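## Task

Read the ticket at the desk's front edge, which names three of the six empty labeled shelf spots. Move one yellow sponge from the desk onto each named spot so it sits over that spot's label and no part reaches beyond the midpoint toward the neighbouring label. Nothing new may end up on the floor. The robot must not fall or finish leaning, or the task fails. A placement that stays put only because the robot is holding it is not counted.

## Robot and tools

Robot: a Hello Robot Stretch 3 with one arm. It has a two-wheel base (0.33 m long, 0.34 m wide), a lift that rides up a mast, and a telescoping arm that reaches out to the robot's RIGHT side. The arm cannot move the gripper forward or back; you drive the base for that. The base spins about the point midway between its drive wheels, 0.05 m behind its front edge, and cannot move sideways. With the arm pulled in and the wrist folded, a spin sweeps a 0.28 m radius; an unfolded level gripper reaches past that circle.

Frames: the base frame has its origin on the floor between the drive wheels, x forward, y left, z up. hand_pose is reported in it, located where the closed fingertips meet; with all wrist joints at zero its x axis is up, y points back along the arm toward the mast, z toward the rear. The odometry frame is the base frame as it was when the scene began. Fingertips are round pads 0.04 m wide.

execute_actions: argument "actions" is a list holding one action or nothing (empty just reports state and pictures). An action may contain "base", "joints", "contact_limits"; its motions begin together. "base" holds exactly one relative command measured from where the base last reported itself: {"translate_m": d}, metres, -1 to 1, positive forward; or {"rotate_rad": d}, radians, -3.2 to 3.2, positive counter-clockwise seen from above. "joints" is one dictionary of absolute targets keyed by name: lift_m 0 to 1.1 (arm height on the mast), arm_m 0 to 0.52 (extension), wrist_yaw_rad -1.345 to 4.42 (0 along the arm, positive toward the robot's front, 3.0 folded over the base), wrist_pitch_rad -1.57 to 0.451 (0 level, negative tips fingers down), wrist_roll_rad -2.911 to 2.911 (0 fingers side by side), gripper_m -0.089 to 0.179 (larger is wider; actual fingertip gap is 0.007 m less when nearly shut, 0.025 m less when fully open, zero below 0.007), head_pan_rad -3.953 to 1.73 (0 forward, positive left, -1.57 looks along the arm), head_tilt_rad -1.53 to 0.419 (negative looks down). Done tolerances: lift/arm/gripper ±0.004, yaw/roll/pan/tilt ±0.02, pitch ±0.05. "contact_limits" accepts only arm_m: an effort percentage (1 to 100) at which that extension or retraction halts with contact_stop; smaller is gentler but too small halts instantly; it also caps holding force until the next action. An omitted joint or base may keep pushing toward its previous target. An unknown key or out-of-range value rejects the call with no motion. "cameras" picks head_camera, nav_camera, wrist_camera or all (null/omitted means all, [] none). If a result reports a stop, the remaining motion calls in that same reply are skipped.

wait: {"seconds": 0 to 10}; commands nothing, returns state and pictures. zoom_image: {"camera", "region": [x0, y0, x1, y1]} in pixels of that camera's latest full image, origin top-left, at most 504 by 504. finished_scene: {"scene": 1 or 2}; irreversible, reports success and starts the next scene. Answering without any tool call ends everything.

Results: base_status and joint_status tell how each motion ended. For the base, done means the wheels turned the commanded amount even if slipping. off_target means stopped short and possibly still pushing. After contact_stop, time_out or torque_fault the old target is dropped; arm and lift go slack after contact_stop until commanded again (a loaded slack lift may sag, and closing fingers on a surface can raise it). on_its_own covers uncommanded joints; its held at value is the target, not the position. motor_effort is percent of maximum, positive toward higher values, bracket giving the action's peak; readings carry fixed biases and noise. An at-rest effort flagged outside its range suggests pushing or carrying. Positive wheel effort drives forward. lidar_m: 12 distances (m) from the base origin, 30 degree sectors starting straight ahead then counter-clockwise (4th left, 7th behind, 10th right), "-" for nothing; scan plane 0.17 m above the floor, range 0.15 to 12, blind to glass and the robot, partly blocked by the mast and a low lift. wrist_depth_mm (45 to 1000) and head_depth_mm (280 to 4000, image sideways) are 7x7 median depth grids from the top left. base_odometry comes from wheels only; heading -3.142 to 3.142, left positive; turned_by_wheels and turned_by_imu give rotation since the previous result; base_tilt in degrees, forward and right positive, with a fixed bias up to about 4.

Cameras: head_camera and nav_camera ride on the head and follow pan and tilt; wrist_camera is on the gripper. Calibration lines give K, distortion and T_world_to_cam (base frame to camera); expect small errors, larger for the wrist camera.

Speed: the base is fast only when stowed (lift_m below 0.30, arm_m below 0.03, wrist_yaw_rad above 2.54); otherwise it is slowed.

Gripping: command gripper_m smaller than the object to grasp; open at least 0.02 beyond the touch value to release. Neither reading nor done proves a grasp; check images. Over-squeezing triggers a stall guard that weakens the grip.

Cautions: fold or unfold the wrist only with lift_m 0.32 to 0.95, wrist_pitch_rad -0.4, roll near 0; once folded the lift may go to 0.25. With yaw below -0.4 keep pitch at -0.5 or lower. Pushing an unyielding object with the gripper above roughly 0.45 m, raising contact limits, pushing again after a contact stop, driving while holding or pushing something fixed, or snagging furniture (especially reversing) can tip the robot. If tilted, back out in small steps, free the gripper and lower lift_m to about 0.2. The base, wrist and head push without stopping; wrist servos that strain too long shut off for 10 s. Avoid drops, slams and hard pushes, keep objects off the floor, and end only when items rest unassisted. The scene keeps running between calls, with the robot holding its last command, and a loose object may occasionally be nudged.

Each tool is called after "Call:" in YAML: its name, and indented under it one key for each argument.

## Session

Call:
execute_actions:
  actions: []

Scene clock: 0.00 s.
base_odometry: x=+0.000 y=+0.000 heading=+0.000 (m, m, rad; odometry frame)
turned_by_wheels: +0.000 (rad since the last result)
turned_by_imu: +0.000 (rad since the last result)
base_tilt: forward=-1.1 right=+0.7 (deg)
lidar_m: 2.78 2.70 2.56 1.66 1.52 1.54 1.91 1.36 1.19 1.71 2.22 2.27
head_depth_mm: 1952 2497 2512 2523 2485 2510 2433 / 1933 2658 2732 2749 2711 2757 2483 / 1931 2835 3053 3085 3053 2929 2488 / 1892 2810 3422 3444 3440 2837 2493 / 1897 2782 3559 3504 3509 3396 2536 / 1899 2785 3265 3243 3259 3157 2538 / 1895 2435 2950 2936 2980 2858 2532
base_status: not commanded
joint_positions: lift_m=+0.388 arm_m=-0.002 wrist_yaw_rad=+2.825 wrist_pitch_rad=-0.503 wrist_roll_rad=-0.011 gripper_m=+0.037 head_pan_rad=+0.018 head_tilt_rad=+0.010
joint_status: not commanded
motor_effort: left_wheel=+1 right_wheel=+0 lift_m=+33 arm_m=+1 wrist_yaw_rad=+1 wrist_pitch_rad=+6 wrist_roll_rad=+0 gripper_m=+0 head_pan_rad=+1 head_tilt_rad=+2 (%)
hand_pose: x=+0.0451 y=+0.0590 z=+0.3819 quat_wxyz=(+0.282, +0.700, +0.068, +0.652) (m; base frame)
wrist_depth_mm: - - - - - - - / - - - - - - - / - - 986 980 929 933 940 / - 799 796 788 771 773 750 / 664 688 678 662 678 654 641 / 596 - 603 573 572 577 562 / 520 511 - 514 493 506 498
pictures: head_camera (sideways: a quarter turn clockwise sets it upright), nav_camera (sideways: a quarter turn counterclockwise sets it upright), wrist_camera
Images, in order (width x height): head_camera 896x504, nav_camera 672x504, wrist_camera 644x364.

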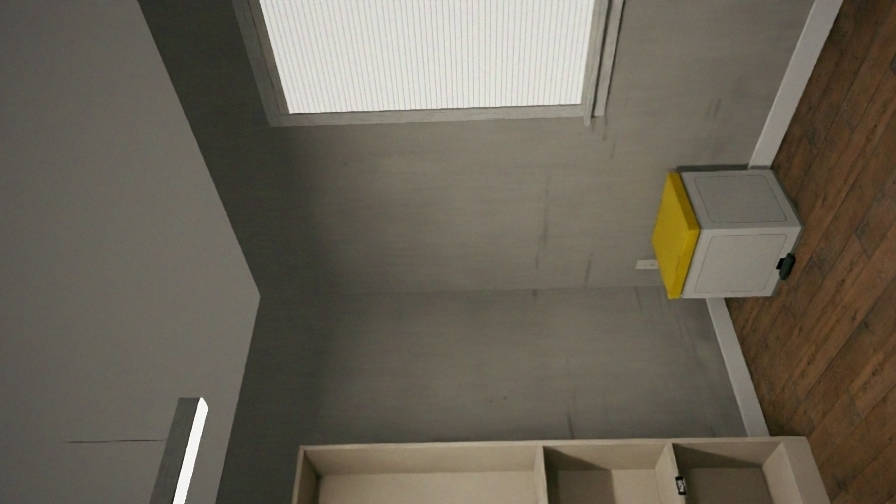

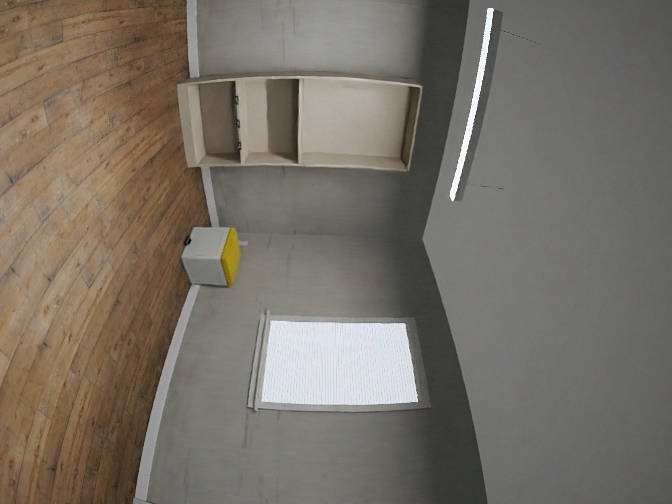

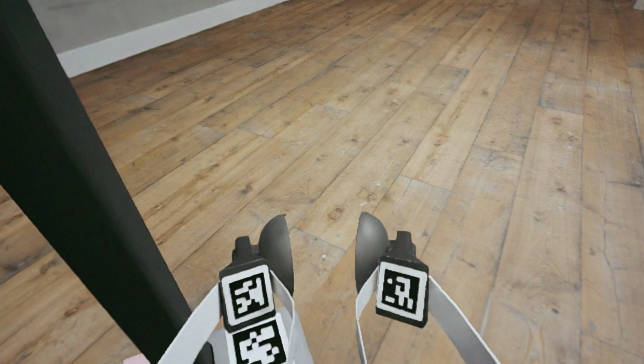

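Call:
execute_actions:
  actions:
    - {"joints":{"head_pan_rad":0.5,"head_tilt_rad":-0.35}}
  cameras: ["head_camera","nav_camera"]

Call:
execute_actions:
  actions:
    - {"joints":{"head_pan_rad":1.7}}
  cameras: ["head_camera","nav_camera"]

Call:
execute_actions:
  actions:
    - {"joints":{"head_pan_rad":-1.4}}
  cameras: ["head_camera","nav_camera"]

Call:
execute_actions:
  actions:
    - {"joints":{"head_pan_rad":-2.9}}
  cameras: ["head_camera","nav_camera"]

Scene clock: 1.77 s.
base_odometry: x=+0.000 y=+0.000 heading=+0.000 (m, m, rad; odometry frame)
turned_by_wheels: +0.000 (rad since the last result)
turned_by_imu: +0.000 (rad since the last result)
base_tilt: forward=-1.1 right=+0.7 (deg)
lidar_m: 2.79 2.71 2.57 1.67 1.52 1.54 1.90 1.36 1.19 1.71 2.23 2.27
head_depth_mm: 2852 3076 3255 3390 2602 1944 1541 / 2713 2894 3089 3306 2598 1926 1532 / 2682 2814 3000 3171 2587 1946 1536 / 2620 2770 2935 3151 2638 1944 1537 / 2595 2714 2893 3019 2624 1945 1553 / 2554 2694 2845 3014 2664 1949 1536 / 2531 2640 2763 2927 2641 1964 1555
base_status: not commanded
joint_positions: lift_m=+0.388 arm_m=-0.002 wrist_yaw_rad=+2.825 wrist_pitch_rad=-0.503 wrist_roll_rad=-0.011 gripper_m=+0.037 head_pan_rad=+0.493 head_tilt_rad=-0.345
joint_status: all done
motor_effort: left_wheel=+0(0) right_wheel=+0(1) lift_m=+33(33) arm_m=+1(1) wrist_yaw_rad=+1(1) wrist_pitch_rad=+6(6) wrist_roll_rad=+0(0) gripper_m=+0(2) head_pan_rad=+2(22) head_tilt_rad=-2(24) (%)
hand_pose: x=+0.0451 y=+0.0590 z=+0.3819 quat_wxyz=(+0.282, +0.700, +0.068, +0.652) (m; base frame)
wrist_depth_mm: - - - - - - - / - - - - - - - / - - 969 967 948 914 929 / - 803 795 782 774 781 770 / 681 683 665 671 685 643 635 / 583 - 605 579 570 567 558 / 514 514 - 519 496 501 499
pictures: head_camera (sideways: a quarter turn clockwise sets it upright), nav_camera (sideways: a quarter turn counterclockwise sets it upright)
camera_calibration (this result's frames):
head_camera: T_world_to_cam=[[-0.279021, -0.134522, -0.950816, 1.25595], [-0.444305, 0.895868, 0.00363547, 0.00315424], [0.851317, 0.423467, -0.309735, 0.356385], [0, 0, 0, 1]] pos_world=[0.0484418, 0.0152099, 1.30455]
nav_camera: T_world_to_cam=[[0.244434, 0.145241, 0.958727, -1.20812], [0.430387, -0.902242, 0.0269541, 0.0166211], [0.868918, 0.406035, -0.283049, 0.32651], [0, 0, 0, 1]] pos_world=[0.00444082, 0.0578903, 1.25023]
Images, in order (width x height): head_camera 896x504, nav_camera 672x504.

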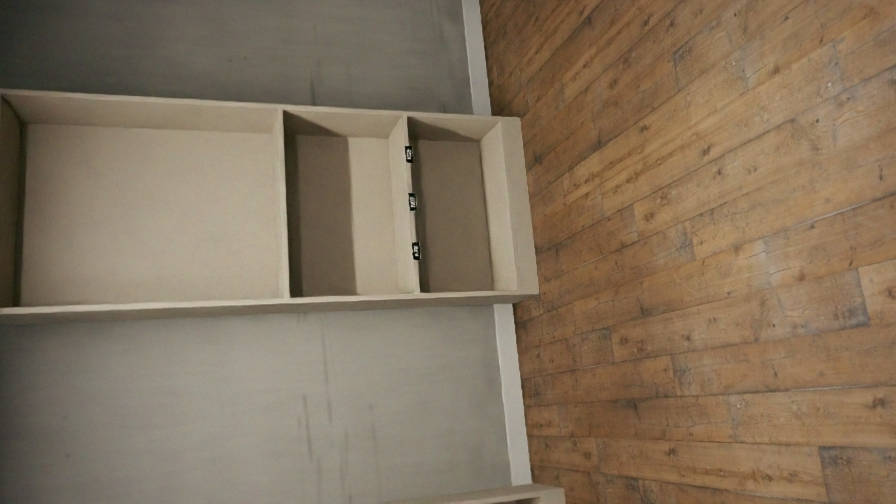

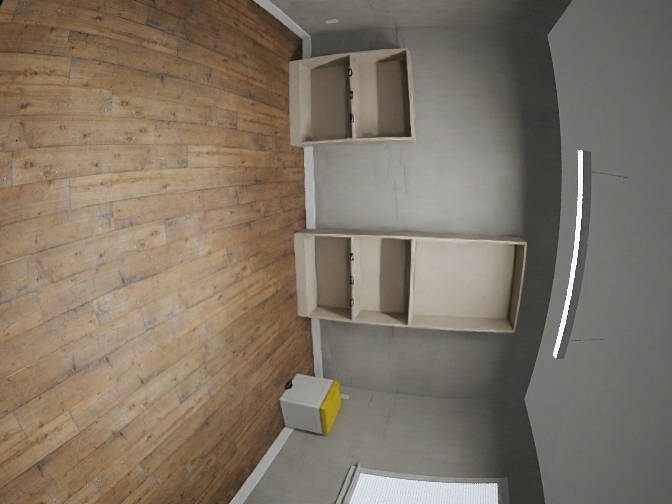

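Scene clock: 2.90 s.
base_odometry: x=+0.000 y=+0.000 heading=+0.000 (m, m, rad; odometry frame)
turned_by_wheels: +0.000 (rad since the last result)
turned_by_imu: +0.000 (rad since the last result)
base_tilt: forward=-1.1 right=+0.7 (deg)
lidar_m: 2.78 2.71 2.56 1.66 1.52 1.54 1.90 1.37 1.20 1.71 2.22 2.28
head_depth_mm: 2014 2120 2314 2496 2543 1925 1546 / 1858 1963 2130 2266 2380 1934 1546 / 1727 1824 1939 2068 2221 1943 1532 / 1626 1713 1801 1938 2047 1940 1548 / 1521 1601 1665 1769 1870 1906 1540 / 1429 1500 1557 1662 1752 1819 1547 / 1353 1408 1482 1535 1630 1722 1540
base_status: not commanded
joint_positions: lift_m=+0.388 arm_m=-0.002 wrist_yaw_rad=+2.825 wrist_pitch_rad=-0.503 wrist_roll_rad=-0.011 gripper_m=+0.037 head_pan_rad=+1.693 head_tilt_rad=-0.345
joint_status: all done
motor_effort: left_wheel=+0(0) right_wheel=-1(0) lift_m=+33(33) arm_m=+1(1) wrist_yaw_rad=+1(1) wrist_pitch_rad=+5(5) wrist_roll_rad=+0(0) gripper_m=+0(0) head_pan_rad=+3(32) head_tilt_rad=-2(3) (%)
hand_pose: x=+0.0451 y=+0.0590 z=+0.3819 quat_wxyz=(+0.282, +0.700, +0.068, +0.652) (m; base frame)
wrist_depth_mm: - - - - - - - / - - - - - - - / - - 985 964 923 956 921 / - 794 787 793 782 767 762 / 661 679 676 662 679 661 647 / 587 - 595 571 566 569 568 / 526 506 - 511 490 502 495
pictures: head_camera (sideways: a quarter turn clockwise sets it upright), nav_camera (sideways: a quarter turn counterclockwise sets it upright)
camera_calibration (this result's frames):
head_camera: T_world_to_cam=[[0.0242981, -0.309002, -0.950751, 1.25401], [-0.995982, -0.0894831, 0.00362869, 0.0065283], [-0.0861974, 0.946843, -0.309934, 0.362363], [0, 0, 0, 1]] pos_world=[0.00726666, 0.0449762, 1.30454]
nav_camera: T_world_to_cam=[[-0.0468222, 0.280651, 0.958667, -1.20626], [0.996878, 0.0742078, 0.026964, 0.0131525], [-0.0635731, 0.956937, -0.283249, 0.33246], [0, 0, 0, 1]] pos_world=[-0.0484559, 0.0194199, 1.25022]
Images, in order (width x height): head_camera 896x504, nav_camera 672x504.

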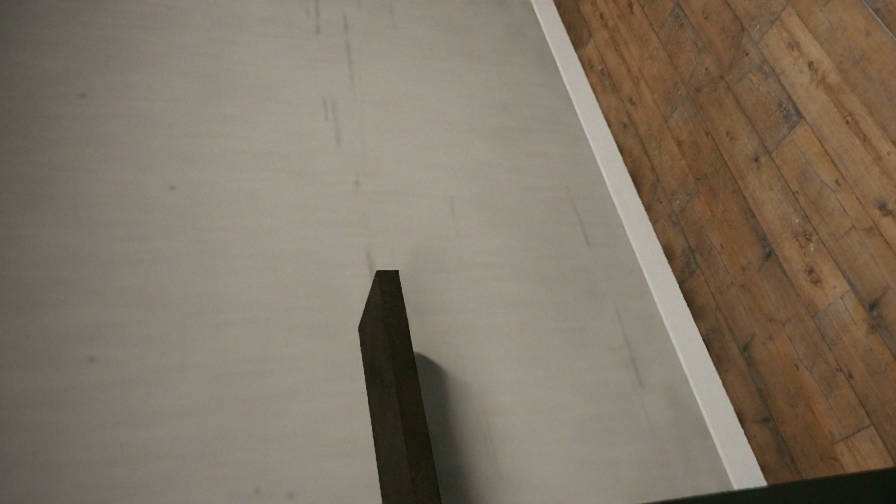

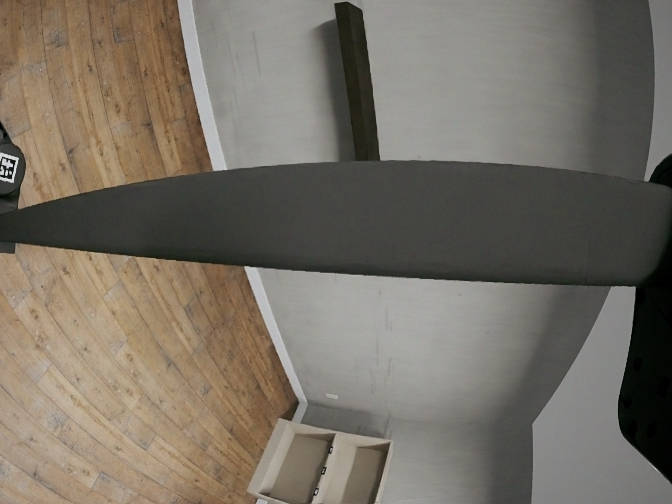

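Scene clock: 4.77 s.
base_odometry: x=+0.000 y=+0.000 heading=+0.000 (m, m, rad; odometry frame)
turned_by_wheels: +0.000 (rad since the last result)
turned_by_imu: +0.000 (rad since the last result)
base_tilt: forward=-1.1 right=+0.6 (deg)
lidar_m: 2.78 2.71 2.57 1.66 1.52 1.54 1.91 1.36 1.19 1.71 2.23 2.28
head_depth_mm: 2082 2161 2226 1408 1840 1859 1521 / 2303 2441 2496 2634 2646 1932 1526 / 2455 2581 2741 2940 2596 1923 1531 / 2299 2432 2581 2766 2593 1918 1548 / 2191 2309 2455 2544 2617 1930 1539 / 2061 2159 2259 2357 2476 1938 1555 / 1950 2024 2142 2263 2352 1947 1556
base_status: not commanded
joint_positions: lift_m=+0.388 arm_m=-0.002 wrist_yaw_rad=+2.825 wrist_pitch_rad=-0.503 wrist_roll_rad=-0.011 gripper_m=+0.037 head_pan_rad=-1.393 head_tilt_rad=-0.346
joint_status: all done
motor_effort: left_wheel=+1(0) right_wheel=+0(1) lift_m=+33(33) arm_m=+1(1) wrist_yaw_rad=+1(1) wrist_pitch_rad=+6(5) wrist_roll_rad=+0(0) gripper_m=-1(0) head_pan_rad=-3(34) head_tilt_rad=-2(3) (%)
hand_pose: x=+0.0451 y=+0.0590 z=+0.3819 quat_wxyz=(+0.282, +0.700, +0.068, +0.652) (m; base frame)
wrist_depth_mm: - - - - - - - / - - - - - - - / - - 989 950 944 943 926 / - 817 801 784 783 786 765 / 678 679 683 672 689 655 651 / 594 - 600 575 572 568 560 / 516 512 - 514 503 500 492
pictures: head_camera (sideways: a quarter turn clockwise sets it upright), nav_camera (sideways: a quarter turn counterclockwise sets it upright)
camera_calibration (this result's frames):
head_camera: T_world_to_cam=[[-0.0416075, 0.307335, -0.950691, 1.25434], [0.989403, 0.145153, 0.00362245, -0.00557447], [0.139109, -0.940466, -0.310117, 0.361227], [0, 0, 0, 1]] pos_world=[0.00745559, -0.0449714, 1.30453]
nav_camera: T_world_to_cam=[[0.0625078, -0.277768, 0.958612, -1.20686], [-0.991153, -0.129957, 0.0269732, 0.0252676], [0.117086, -0.951817, -0.283434, 0.331598], [0, 0, 0, 1]] pos_world=[0.0616567, -0.0163225, 1.25021]
Images, in order (width x height): head_camera 896x504, nav_camera 672x504.

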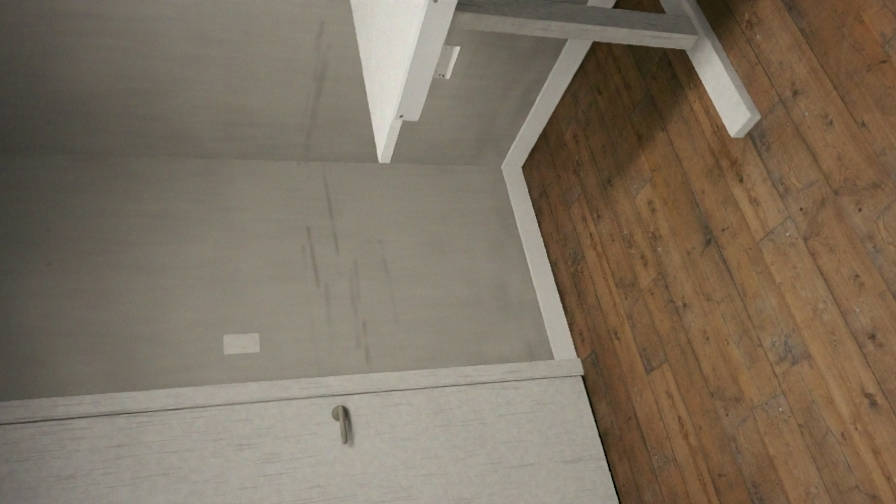

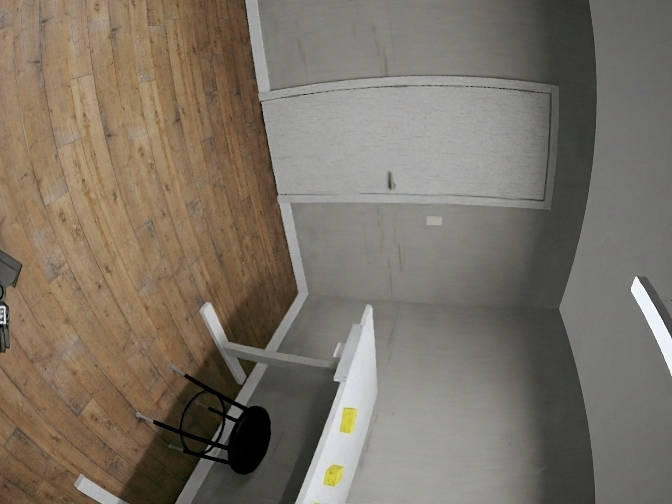

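Scene clock: 6.03 s.
base_odometry: x=+0.000 y=+0.000 heading=+0.000 (m, m, rad; odometry frame)
turned_by_wheels: +0.000 (rad since the last result)
turned_by_imu: +0.000 (rad since the last result)
base_tilt: forward=-1.1 right=+0.7 (deg)
lidar_m: 2.78 2.71 2.56 1.66 1.52 1.53 1.91 1.37 1.20 1.71 2.22 2.28
head_depth_mm: 1872 1959 2022 2102 2223 1932 1527 / 1982 2074 2192 2317 2416 1906 1541 / 1868 1990 2110 2236 2357 1921 1538 / 1760 1868 1989 2110 2256 1934 1536 / 1706 1787 1885 1988 2102 1945 1543 / 1617 1700 1805 1876 2010 1947 1552 / 1559 1615 1700 1213 1884 1782 1511
base_status: not commanded
joint_positions: lift_m=+0.388 arm_m=-0.002 wrist_yaw_rad=+2.825 wrist_pitch_rad=-0.503 wrist_roll_rad=-0.011 gripper_m=+0.037 head_pan_rad=-2.893 head_tilt_rad=-0.346
joint_status: all done
motor_effort: left_wheel=+0(0) right_wheel=+0(0) lift_m=+33(33) arm_m=+1(1) wrist_yaw_rad=+1(1) wrist_pitch_rad=+6(6) wrist_roll_rad=+0(0) gripper_m=+0(0) head_pan_rad=-1(31) head_tilt_rad=-2(2) (%)
hand_pose: x=+0.0451 y=+0.0590 z=+0.3819 quat_wxyz=(+0.282, +0.700, +0.068, +0.652) (m; base frame)
wrist_depth_mm: - - - - - - - / - - - - - - - / - - 976 993 964 950 931 / - 817 802 793 781 783 745 / 677 679 674 669 680 653 642 / 591 - 595 576 576 563 558 / 523 513 - 519 497 502 498
pictures: head_camera (sideways: a quarter turn clockwise sets it upright), nav_camera (sideways: a quarter turn counterclockwise sets it upright)
camera_calibration (this result's frames):
head_camera: T_world_to_cam=[[0.303642, 0.0632479, -0.950685, 1.25222], [0.214775, -0.976657, 0.00362175, -0.000848297], [-0.928264, -0.205283, -0.310138, 0.367765], [0, 0, 0, 1]] pos_world=[-0.0386629, -0.00453325, 1.30453]
nav_camera: T_world_to_cam=[[-0.272671, -0.0820044, 0.958606, -1.20481], [-0.199742, 0.979477, 0.0269742, 0.0204387], [-0.941145, -0.184119, -0.283455, 0.33808], [0, 0, 0, 1]] pos_world=[-0.00625064, -0.0565718, 1.25021]
Images, in order (width x height): head_camera 896x504, nav_camera 672x504.

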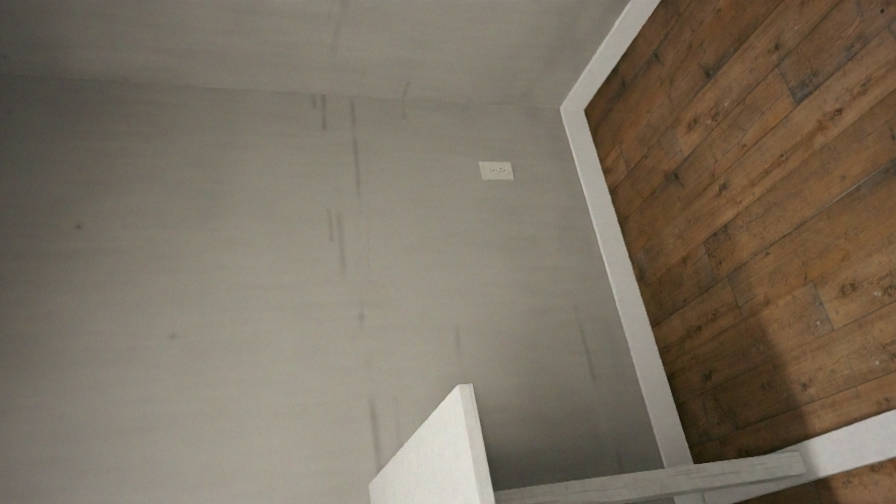

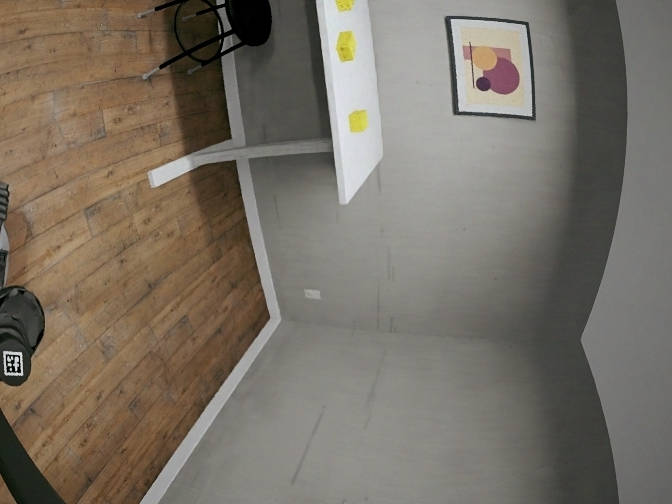

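Call:
execute_actions:
  actions:
    - {"base":{"rotate_rad":0.7},"joints":{"head_pan_rad":-2.8,"lift_m":0.27,"wrist_yaw_rad":3.0,"wrist_pitch_rad":-0.4}}
  cameras: ["head_camera","nav_camera"]

Call:
execute_actions:
  actions:
    - {"base":{"translate_m":-0.4}}
  cameras: []

Call:
execute_actions:
  actions:
    - {"base":{"rotate_rad":-1.57},"joints":{"head_pan_rad":-1.3,"head_tilt_rad":-0.55}}
  cameras: ["head_camera","nav_camera"]

Scene clock: 9.70 s.
base_odometry: x=+0.000 y=+0.000 heading=+0.700 (m, m, rad; odometry frame)
turned_by_wheels: +0.700 (rad since the last result)
turned_by_imu: +0.705 (rad since the last result)
base_tilt: forward=-1.1 right=+0.6 (deg)
lidar_m: 2.69 2.10 1.57 1.52 1.60 1.86 1.37 1.20 2.30 2.22 2.36 2.79
head_depth_mm: 1490 1592 1671 1114 1899 1926 1535 / 1531 1619 1708 1284 1941 1910 1527 / 1583 1670 1776 1164 2036 1945 1539 / 1645 1740 1798 1298 1569 1805 1547 / 1682 1795 1865 1435 1577 1925 1545 / 1738 1829 1945 1311 2233 1879 1547 / 1816 1919 2019 1455 2267 1886 1553
base_status: done
joint_positions: lift_m=+0.270 arm_m=-0.002 wrist_yaw_rad=+2.997 wrist_pitch_rad=-0.420 wrist_roll_rad=-0.011 gripper_m=+0.037 head_pan_rad=-2.807 head_tilt_rad=-0.346
joint_status: all done
motor_effort: left_wheel=-3(13) right_wheel=+3(9) lift_m=+29(27) arm_m=+1(1) wrist_yaw_rad=+3(4) wrist_pitch_rad=+8(3) wrist_roll_rad=+0(0) gripper_m=-1(0) head_pan_rad=+2(10) head_tilt_rad=-3(2) (%)
hand_pose: x=+0.0111 y=+0.0787 z=+0.2824 quat_wxyz=(+0.197, +0.696, +0.098, +0.683) (m; base frame)
wrist_depth_mm: - - - - - - - / - - - - - - - / 968 - 898 879 876 859 843 / 728 - 704 691 690 673 660 / 590 585 609 571 577 555 543 / 496 491 - - 472 468 471 / 443 - - - 406 412 409
pictures: head_camera (sideways: a quarter turn clockwise sets it upright), nav_camera (sideways: a quarter turn counterclockwise sets it upright)
camera_calibration (this result's frames):
head_camera: T_world_to_cam=[[0.297486, 0.0891888, -0.950551, 1.25209], [0.297738, -0.954641, 0.00360783, -0.00133625], [-0.907113, -0.284088, -0.310547, 0.368168], [0, 0, 0, 1]] pos_world=[-0.0381103, -0.00835569, 1.30451]
nav_camera: T_world_to_cam=[[-0.265023, -0.105221, 0.958484, -1.20469], [-0.283015, 0.958736, 0.0269947, 0.02092], [-0.921773, -0.264111, -0.283866, 0.338498], [0, 0, 0, 1]] pos_world=[-0.00133268, -0.0574152, 1.2502]
Images, in order (width x height): head_camera 896x504, nav_camera 672x504.

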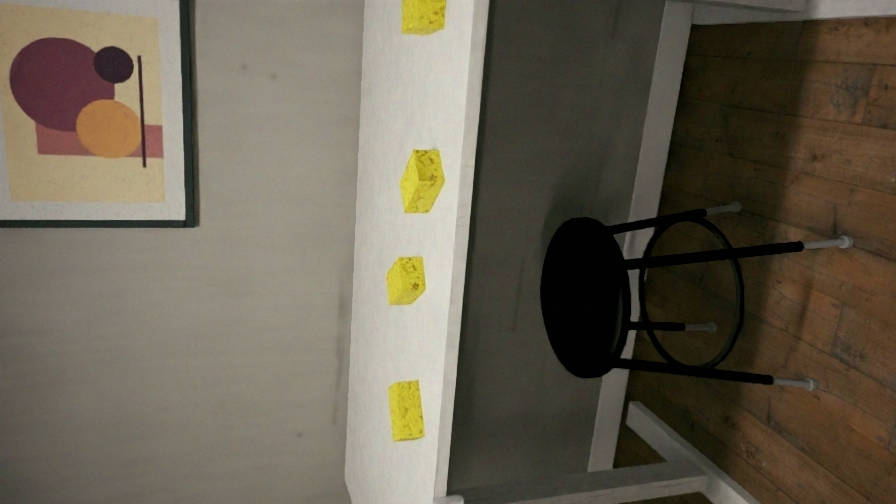

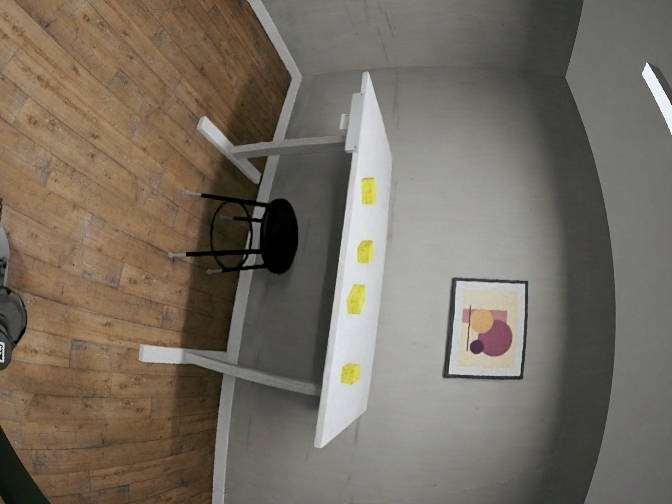

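Scene clock: 12.70 s.
base_odometry: x=-0.306 y=-0.258 heading=+0.700 (m, m, rad; odometry frame)
turned_by_wheels: +0.000 (rad since the last result)
turned_by_imu: +0.002 (rad since the last result)
base_tilt: forward=-1.1 right=+0.6 (deg)
lidar_m: 3.09 2.12 1.58 1.53 1.61 1.45 0.97 0.82 1.41 2.22 2.35 3.12
head_depth_mm: 1145 1231 1303 1077 702 1551 1535 / 1177 1261 1328 1082 704 1606 1529 / 1217 1296 1378 1088 743 1672 1536 / 1252 1344 1423 1091 740 1720 1493 / 1305 1389 1474 1096 790 1107 1501 / 1345 1426 1526 1104 837 1110 1496 / 1387 1487 1585 1111 845 1180 1463
base_status: done
joint_positions: lift_m=+0.270 arm_m=-0.002 wrist_yaw_rad=+2.998 wrist_pitch_rad=-0.419 wrist_roll_rad=-0.011 gripper_m=+0.037 head_pan_rad=-2.807 head_tilt_rad=-0.346
joint_status: not commanded
motor_effort: left_wheel=-3(17) right_wheel=+2(5) lift_m=+29(29) arm_m=+1(1) wrist_yaw_rad=+2(4) wrist_pitch_rad=+8(8) wrist_roll_rad=+0(0) gripper_m=+0(0) head_pan_rad=+3(3) head_tilt_rad=-1(3) (%)
hand_pose: x=+0.0109 y=+0.0788 z=+0.2826 quat_wxyz=(+0.196, +0.696, +0.098, +0.683) (m; base frame)
wrist_depth_mm: - - - - - - - / - - - - - - - / 946 - 909 866 877 871 842 / 730 - 709 693 682 681 657 / 587 583 600 569 575 549 546 / 503 502 - - 472 472 471 / 439 - - - 407 414 412
pictures: none
No camera images: the call's "cameras" was empty. Leave "cameras" out to get every camera's image.

Scene clock: 14.87 s.
base_odometry: x=-0.306 y=-0.258 heading=-0.870 (m, m, rad; odometry frame)
turned_by_wheels: -1.570 (rad since the last result)
turned_by_imu: -1.578 (rad since the last result)
base_tilt: forward=-1.1 right=+0.6 (deg)
lidar_m: 2.22 2.35 3.10 3.10 2.11 1.58 1.53 1.61 1.44 0.97 0.81 1.41
head_depth_mm: 1153 1242 1010 720 1580 1377 1293 / 1173 1272 1004 717 1700 1578 1315 / 1200 1308 1008 721 1761 1565 1330 / 1225 1328 1016 740 1768 1570 1326 / 1262 1356 1014 761 1415 1530 1296 / 1277 1391 1019 803 1116 1538 1321 / 1314 1418 1019 800 1121 1528 1320
base_status: done
joint_positions: lift_m=+0.270 arm_m=-0.002 wrist_yaw_rad=+2.998 wrist_pitch_rad=-0.419 wrist_roll_rad=-0.011 gripper_m=+0.037 head_pan_rad=-1.307 head_tilt_rad=-0.543
joint_status: all done
motor_effort: left_wheel=+4(16) right_wheel=-3(6) lift_m=+29(29) arm_m=+1(1) wrist_yaw_rad=+2(3) wrist_pitch_rad=+8(8) wrist_roll_rad=+0(0) gripper_m=+1(0) head_pan_rad=+2(32) head_tilt_rad=-3(21) (%)
hand_pose: x=+0.0109 y=+0.0788 z=+0.2826 quat_wxyz=(+0.196, +0.696, +0.098, +0.683) (m; base frame)
wrist_depth_mm: - - - - - - - / - - - - - - - / 940 - 881 876 870 874 861 / 728 - 699 696 684 687 666 / 589 585 600 566 590 556 552 / 492 491 - - 479 470 471 / 447 - - - 404 415 403
pictures: head_camera (sideways: a quarter turn clockwise sets it upright), nav_camera (sideways: a quarter turn counterclockwise sets it upright)
camera_calibration (this result's frames):
head_camera: T_world_to_cam=[[-0.114922, 0.477241, -0.871226, 1.15109], [0.973361, 0.22926, -0.00280961, 0.00289733], [0.198397, -0.84834, -0.490875, 0.596088], [0, 0, 0, 1]] pos_world=[0.0112037, -0.0443288, 1.29548]
nav_camera: T_world_to_cam=[[0.133749, -0.447975, 0.883985, -1.1099], [-0.97476, -0.220365, 0.0358092, 0.0136723], [0.178758, -0.866463, -0.466141, 0.56899], [0, 0, 0, 1]] pos_world=[0.0600633, -0.00118543, 1.24588]
Images, in order (width x height): head_camera 896x504, nav_camera 672x504.

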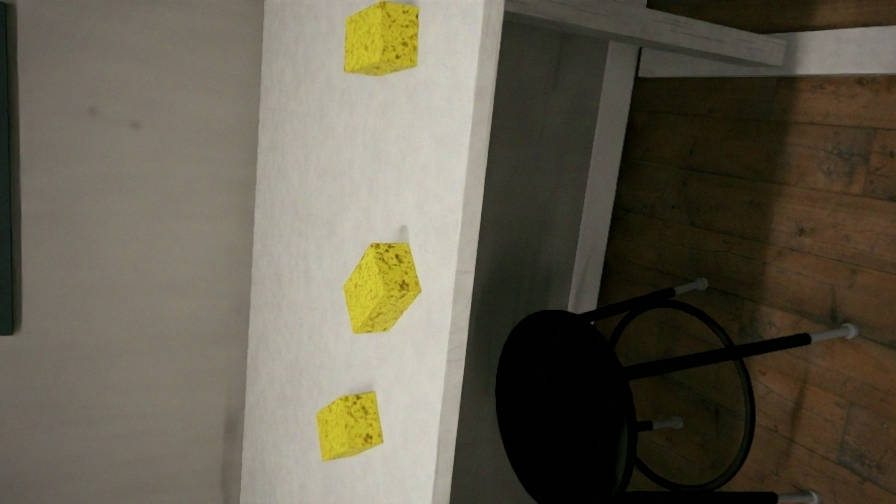

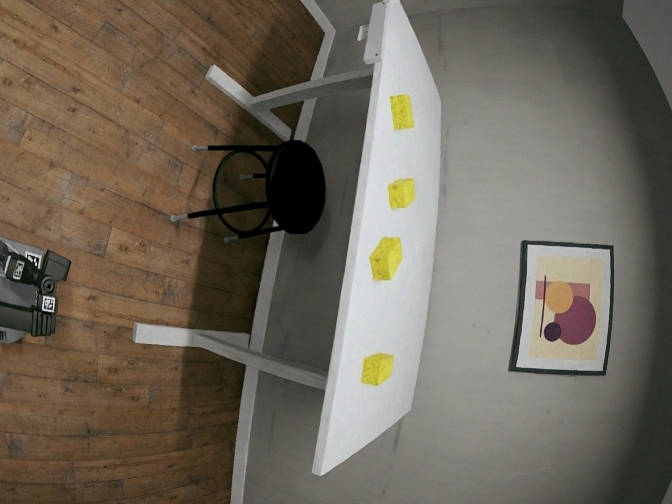

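Call:
execute_actions:
  actions:
    - {"base":{"translate_m":1.0},"joints":{"head_pan_rad":-1.75}}
  cameras: []

Call:
execute_actions:
  actions:
    - {"joints":{"lift_m":0.45}}
  cameras: []

Call:
execute_actions:
  actions:
    - {"joints":{"lift_m":0.72,"wrist_yaw_rad":0}}
  cameras: []

Call:
execute_actions:
  actions:
    - {"joints":{"wrist_pitch_rad":0.1,"gripper_m":0.15}}

Scene clock: 20.83 s.
base_odometry: x=+0.339 y=-1.022 heading=-0.870 (m, m, rad; odometry frame)
turned_by_wheels: +0.000 (rad since the last result)
turned_by_imu: -0.002 (rad since the last result)
base_tilt: forward=-1.1 right=+0.6 (deg)
lidar_m: 1.22 1.27 1.82 3.04 3.50 2.62 2.54 1.51 0.84 0.96 1.51 1.25
head_depth_mm: 1322 1431 1005 1283 1150 1576 1326 / 1299 1394 1009 782 1153 1527 1320 / 1273 1384 1018 720 1766 1517 1291 / 1244 1360 1013 693 1812 1576 1318 / 1223 1318 1015 689 1774 1576 1324 / 1194 1304 1016 690 1203 1459 1292 / 1178 1276 1022 723 1702 1595 1321
base_status: done
joint_positions: lift_m=+0.270 arm_m=-0.002 wrist_yaw_rad=+2.998 wrist_pitch_rad=-0.419 wrist_roll_rad=-0.011 gripper_m=+0.037 head_pan_rad=-1.743 head_tilt_rad=-0.543
joint_status: all done
motor_effort: left_wheel=+4(16) right_wheel=-3(6) lift_m=+29(29) arm_m=+1(1) wrist_yaw_rad=+2(2) wrist_pitch_rad=+8(8) wrist_roll_rad=+0(0) gripper_m=-1(0) head_pan_rad=-2(22) head_tilt_rad=-3(4) (%)
hand_pose: x=+0.0109 y=+0.0788 z=+0.2826 quat_wxyz=(+0.196, +0.696, +0.098, +0.683) (m; base frame)
wrist_depth_mm: - - - - - - - / - - - - - - - / 949 - 903 899 883 841 836 / 741 - 716 688 683 677 664 / 589 586 600 579 579 561 544 / 496 493 - - 479 472 470 / 445 - - - 406 413 410
pictures: none
No camera images: the call's "cameras" was empty. Leave "cameras" out to get every camera's image.

Scene clock: 23.30 s.
base_odometry: x=+0.339 y=-1.022 heading=-0.870 (m, m, rad; odometry frame)
turned_by_wheels: +0.000 (rad since the last result)
turned_by_imu: +0.000 (rad since the last result)
base_tilt: forward=-1.1 right=+0.6 (deg)
lidar_m: 1.22 1.26 1.81 3.02 3.50 2.61 2.54 1.51 0.84 0.96 1.51 1.25
head_depth_mm: 1310 1427 1005 1282 1151 1585 1325 / 1299 1394 1013 783 1147 1522 1315 / 1268 1377 1016 720 1764 1538 1283 / 1240 1356 1015 692 1821 1573 1328 / 1219 1324 1014 691 1779 1569 1321 / 1196 1306 1017 692 1209 1451 1304 / 1178 1275 1021 724 1689 1585 1324
base_status: not commanded
joint_positions: lift_m=+0.450 arm_m=-0.002 wrist_yaw_rad=+2.998 wrist_pitch_rad=-0.419 wrist_roll_rad=-0.011 gripper_m=+0.037 head_pan_rad=-1.743 head_tilt_rad=-0.543
joint_status: all done
motor_effort: left_wheel=+4(4) right_wheel=-3(3) lift_m=+37(41) arm_m=+1(1) wrist_yaw_rad=+2(3) wrist_pitch_rad=+8(7) wrist_roll_rad=+0(0) gripper_m=+1(0) head_pan_rad=-2(2) head_tilt_rad=-4(4) (%)
hand_pose: x=+0.0109 y=+0.0788 z=+0.4624 quat_wxyz=(+0.196, +0.696, +0.098, +0.683) (m; base frame)
wrist_depth_mm: - - - - - - - / - - - - - - - / - - - - - - - / - - - - - 970 961 / 816 840 861 829 848 807 788 / 715 701 - 702 695 695 687 / 620 624 - 610 591 588 584
pictures: none
No camera images: the call's "cameras" was empty. Leave "cameras" out to get every camera's image.

Scene clock: 26.60 s.
base_odometry: x=+0.339 y=-1.022 heading=-0.870 (m, m, rad; odometry frame)
turned_by_wheels: +0.000 (rad since the last result)
turned_by_imu: +0.001 (rad since the last result)
base_tilt: forward=-1.1 right=+0.6 (deg)
lidar_m: 1.21 1.26 1.82 3.04 3.51 2.61 2.53 1.51 0.84 0.96 1.51 1.25
head_depth_mm: 1326 1418 1009 1300 1152 1565 1321 / 1294 1402 1009 781 1142 1529 1315 / 1266 1378 1010 722 1771 1523 1287 / 1250 1353 1009 693 1818 1567 1350 / 1218 1324 1020 689 1762 1577 1357 / 1197 1301 1012 693 1205 1450 1311 / 1179 1278 1017 721 1709 1571 1323
base_status: not commanded
joint_positions: lift_m=+0.720 arm_m=-0.002 wrist_yaw_rad=+0.003 wrist_pitch_rad=-0.419 wrist_roll_rad=-0.011 gripper_m=+0.037 head_pan_rad=-1.743 head_tilt_rad=-0.543
joint_status: all done
motor_effort: left_wheel=+4(4) right_wheel=-2(3) lift_m=+37(36) arm_m=+1(1) wrist_yaw_rad=-3(4) wrist_pitch_rad=+7(8) wrist_roll_rad=+0(0) gripper_m=+0(2) head_pan_rad=-1(1) head_tilt_rad=-3(3) (%)
hand_pose: x=-0.0208 y=-0.3675 z=+0.7324 quat_wxyz=(+0.696, +0.149, -0.687, -0.145) (m; base frame)
wrist_depth_mm: - - - - - - - / - - - - - - - / - - - - - 673 614 / - - - - - - - / - - - - - - - / - - - - - 970 983 / 926 916 890 860 859 876 845
pictures: none
No camera images: the call's "cameras" was empty. Leave "cameras" out to get every camera's image.

Scene clock: 28.20 s.
base_odometry: x=+0.339 y=-1.022 heading=-0.870 (m, m, rad; odometry frame)
turned_by_wheels: +0.000 (rad since the last result)
turned_by_imu: +0.000 (rad since the last result)
base_tilt: forward=-1.1 right=+0.6 (deg)
lidar_m: 1.22 1.26 1.82 3.02 3.50 2.61 2.54 1.51 0.84 0.96 1.51 1.26
head_depth_mm: 1316 1436 1009 1285 1148 1585 1317 / 1289 1396 1011 783 1152 1523 1312 / 1267 1379 1005 721 1792 1523 1284 / 1245 1361 1016 694 1821 1619 1327 / 1224 1329 1015 689 1789 1566 1351 / 1208 1303 1016 692 1204 1450 1294 / 1176 1282 1015 723 1710 1609 1327
base_status: not commanded
joint_positions: lift_m=+0.720 arm_m=-0.002 wrist_yaw_rad=+0.003 wrist_pitch_rad=+0.076 wrist_roll_rad=-0.011 gripper_m=+0.150 head_pan_rad=-1.743 head_tilt_rad=-0.543
joint_status: all done
motor_effort: left_wheel=+4(4) right_wheel=-3(3) lift_m=+37(37) arm_m=+1(1) wrist_yaw_rad=-4(3) wrist_pitch_rad=+10(7) wrist_roll_rad=+0(0) gripper_m=+0(83) head_pan_rad=-2(2) head_tilt_rad=-4(3) (%)
hand_pose: x=-0.0206 y=-0.4005 z=+0.8541 quat_wxyz=(+0.711, -0.026, -0.703, +0.028) (m; base frame)
wrist_depth_mm: - - - - - - - / - - - - - - 482 / - - 406 350 350 349 667 / - - - - - - - / - - - - - - - / - - - - - - - / - - - - - 817 569
pictures: head_camera (sideways: a quarter turn clockwise sets it upright), nav_camera (sideways: a quarter turn counterclockwise sets it upright), wrist_camera
camera_calibration (this result's frames):
head_camera: T_world_to_cam=[[0.0973054, 0.481142, -0.871226, 1.1498], [0.979152, -0.20311, -0.00280961, 0.00286201], [-0.178306, -0.852789, -0.490875, 0.598386], [0, 0, 0, 1]] pos_world=[-0.00798826, -0.0423392, 1.29548]
nav_camera: T_world_to_cam=[[-0.0678828, -0.46256, 0.883985, -1.10867], [-0.976665, 0.211764, 0.0358092, 0.0136839], [-0.20376, -0.860926, -0.466141, 0.571323], [0, 0, 0, 1]] pos_world=[0.0545178, -0.023857, 1.24588]
wrist_camera: T_world_to_cam=[[-0.999745, 0.0053893, -0.0219341, 0.000114902], [0.0223499, 0.095876, -0.995142, 0.93074], [-0.00326017, -0.995379, -0.095972, -0.15318], [0, 0, 0, 1]] pos_world=[-0.0211865, -0.241708, 0.911521]
Images, in order (width x height): head_camera 896x504, nav_camera 672x504, wrist_camera 644x364.

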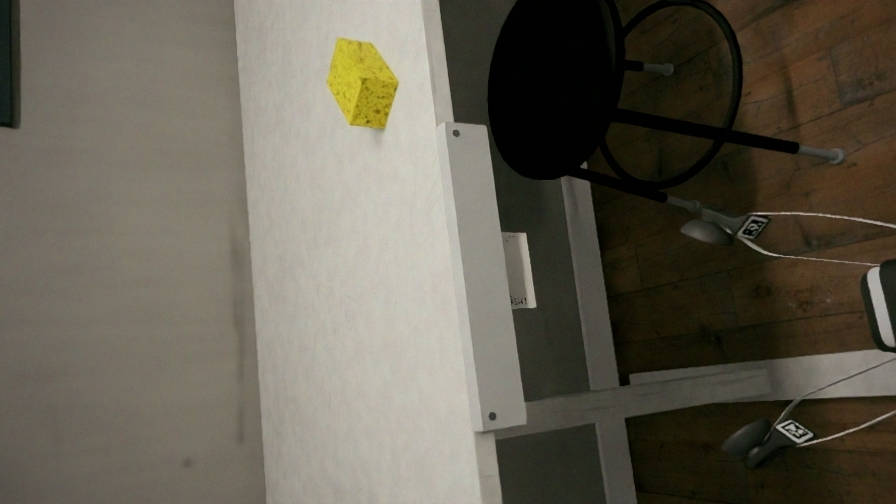

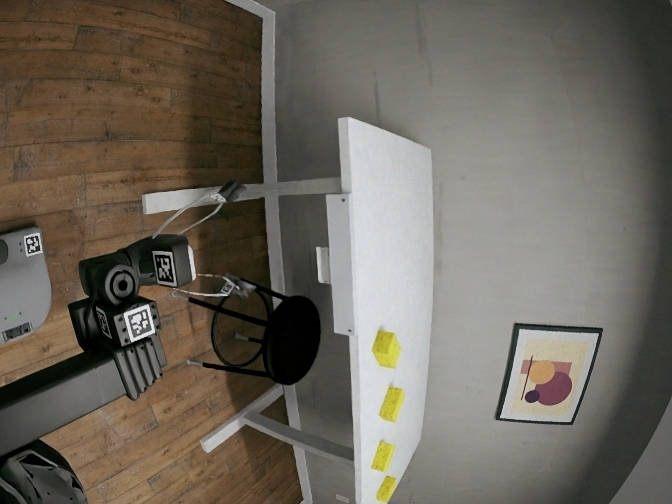

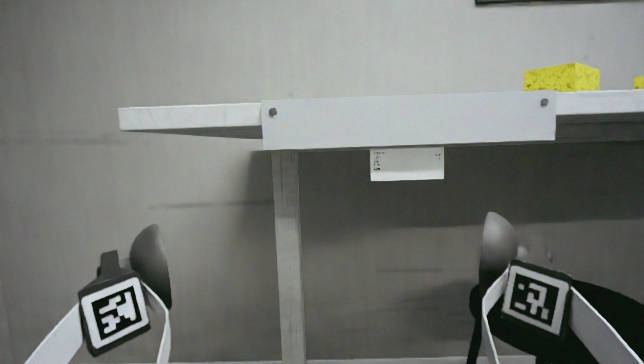

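Call:
execute_actions:
  actions:
    - {"base":{"translate_m":-0.08},"joints":{"arm_m":0.17,"lift_m":0.7}}
  cameras: ["wrist_camera"]

Call:
zoom_image:
  camera: "wrist_camera"
  region: [220,60,460,220]

Scene clock: 31.50 s.
base_odometry: x=+0.287 y=-0.961 heading=-0.870 (m, m, rad; odometry frame)
turned_by_wheels: +0.000 (rad since the last result)
turned_by_imu: +0.001 (rad since the last result)
base_tilt: forward=-1.1 right=+0.6 (deg)
lidar_m: 1.30 1.35 1.94 3.04 3.40 2.54 2.46 1.45 0.80 0.97 1.51 1.33
head_depth_mm: 1311 1429 944 1773 1192 1533 1318 / 1283 1390 1011 796 1111 1574 1344 / 1260 1382 1008 758 1174 1597 - / 1247 1361 1012 690 1774 1637 - / 1221 1322 1011 688 1785 1707 - / 1193 1291 1019 690 1730 1525 1302 / 1177 1272 1017 690 1153 1506 1323
base_status: done
joint_positions: lift_m=+0.700 arm_m=+0.170 wrist_yaw_rad=+0.002 wrist_pitch_rad=+0.078 wrist_roll_rad=-0.011 gripper_m=+0.150 head_pan_rad=-1.743 head_tilt_rad=-0.543
joint_status: all done
motor_effort: left_wheel=+4(7) right_wheel=-3(7) lift_m=+29(31) arm_m=+3(3) wrist_yaw_rad=-2(3) wrist_pitch_rad=+9(9) wrist_roll_rad=+0(0) gripper_m=-1(1) head_pan_rad=-2(2) head_tilt_rad=-3(3) (%)
hand_pose: x=-0.0209 y=-0.5721 z=+0.8348 quat_wxyz=(+0.711, -0.027, -0.703, +0.028) (m; base frame)
wrist_depth_mm: 959 175 175 174 175 175 174 / 178 176 176 177 177 177 178 / - - 510 189 190 501 508 / - - - 193 - - - / - - - - - - - / - - - - - - - / - - - - - 549 527
pictures: wrist_camera
camera_calibration (this result's frames):
wrist_camera: T_world_to_cam=[[-0.999737, 0.00660885, -0.0219468, 0.001002], [0.0224728, 0.0943541, -0.995285, 0.927226], [-0.00450692, -0.995517, -0.0944779, -0.327167], [0, 0, 0, 1]] pos_world=[-0.0213101, -0.413195, 0.891966]
Images, in order (width x height): wrist_camera 644x364.

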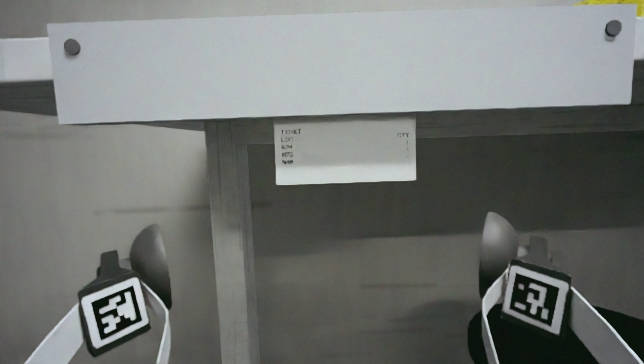

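Region (220, 60, 460, 220) of wrist_camera's 644x364 image, scaled by 2.100.

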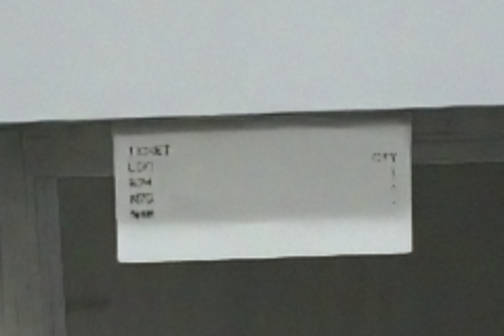

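Fingers pass beneath; move closer.

Call:
execute_actions:
  actions:
    - {"joints":{"arm_m":0.27,"lift_m":0.69}}
  cameras: ["wrist_camera"]

Call:
zoom_image:
  camera: "wrist_camera"
  region: [200,20,540,220]

Scene clock: 34.10 s.
base_odometry: x=+0.287 y=-0.961 heading=-0.870 (m, m, rad; odometry frame)
turned_by_wheels: +0.000 (rad since the last result)
turned_by_imu: +0.000 (rad since the last result)
base_tilt: forward=-1.1 right=+0.6 (deg)
lidar_m: 1.30 1.34 1.94 3.06 3.40 2.53 2.46 1.45 0.80 0.97 1.50 1.33
head_depth_mm: 1313 1421 940 1796 1190 1542 1323 / 1298 1399 1011 793 1109 1561 1340 / 1271 1381 1013 759 1177 1567 - / 1244 1347 1013 692 1818 - 1317 / 1224 1318 1013 689 1760 - 1315 / 1197 1302 1014 691 1735 1492 1306 / 1175 1276 1016 690 1153 1494 1330
base_status: not commanded
joint_positions: lift_m=+0.690 arm_m=+0.270 wrist_yaw_rad=+0.002 wrist_pitch_rad=+0.078 wrist_roll_rad=-0.011 gripper_m=+0.150 head_pan_rad=-1.743 head_tilt_rad=-0.543
joint_status: all done
motor_effort: left_wheel=+4(4) right_wheel=-3(3) lift_m=+29(28) arm_m=+3(4) wrist_yaw_rad=-2(2) wrist_pitch_rad=+9(9) wrist_roll_rad=+0(0) gripper_m=+0(0) head_pan_rad=-2(2) head_tilt_rad=-4(3) (%)
hand_pose: x=-0.0209 y=-0.6721 z=+0.8248 quat_wxyz=(+0.711, -0.027, -0.703, +0.028) (m; base frame)
wrist_depth_mm: - 78 78 78 78 79 81 / 235 242 89 88 88 89 312 / 889 916 90 90 90 90 891 / 937 932 440 92 92 905 916 / 936 944 477 950 928 909 905 / 952 - 541 949 937 - 930 / 995 987 521 961 946 963 515
pictures: wrist_camera
camera_calibration (this result's frames):
wrist_camera: T_world_to_cam=[[-0.999737, 0.00660981, -0.0219471, 0.0014443], [0.0224729, 0.0943105, -0.995289, 0.926705], [-0.00450884, -0.995521, -0.0944342, -0.4277], [0, 0, 0, 1]] pos_world=[-0.0213103, -0.513191, 0.881982]
Images, in order (width x height): wrist_camera 644x364.

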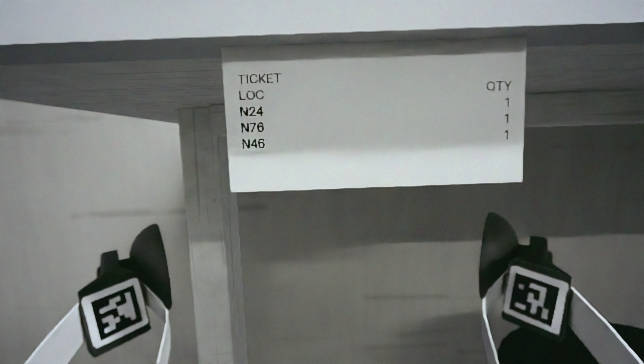

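Region (200, 20, 540, 220) of wrist_camera's 644x364 image, scaled by 1.482; it fills the top 296 rows of this view, and the rest is white.

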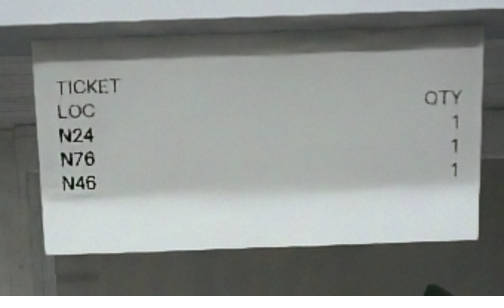

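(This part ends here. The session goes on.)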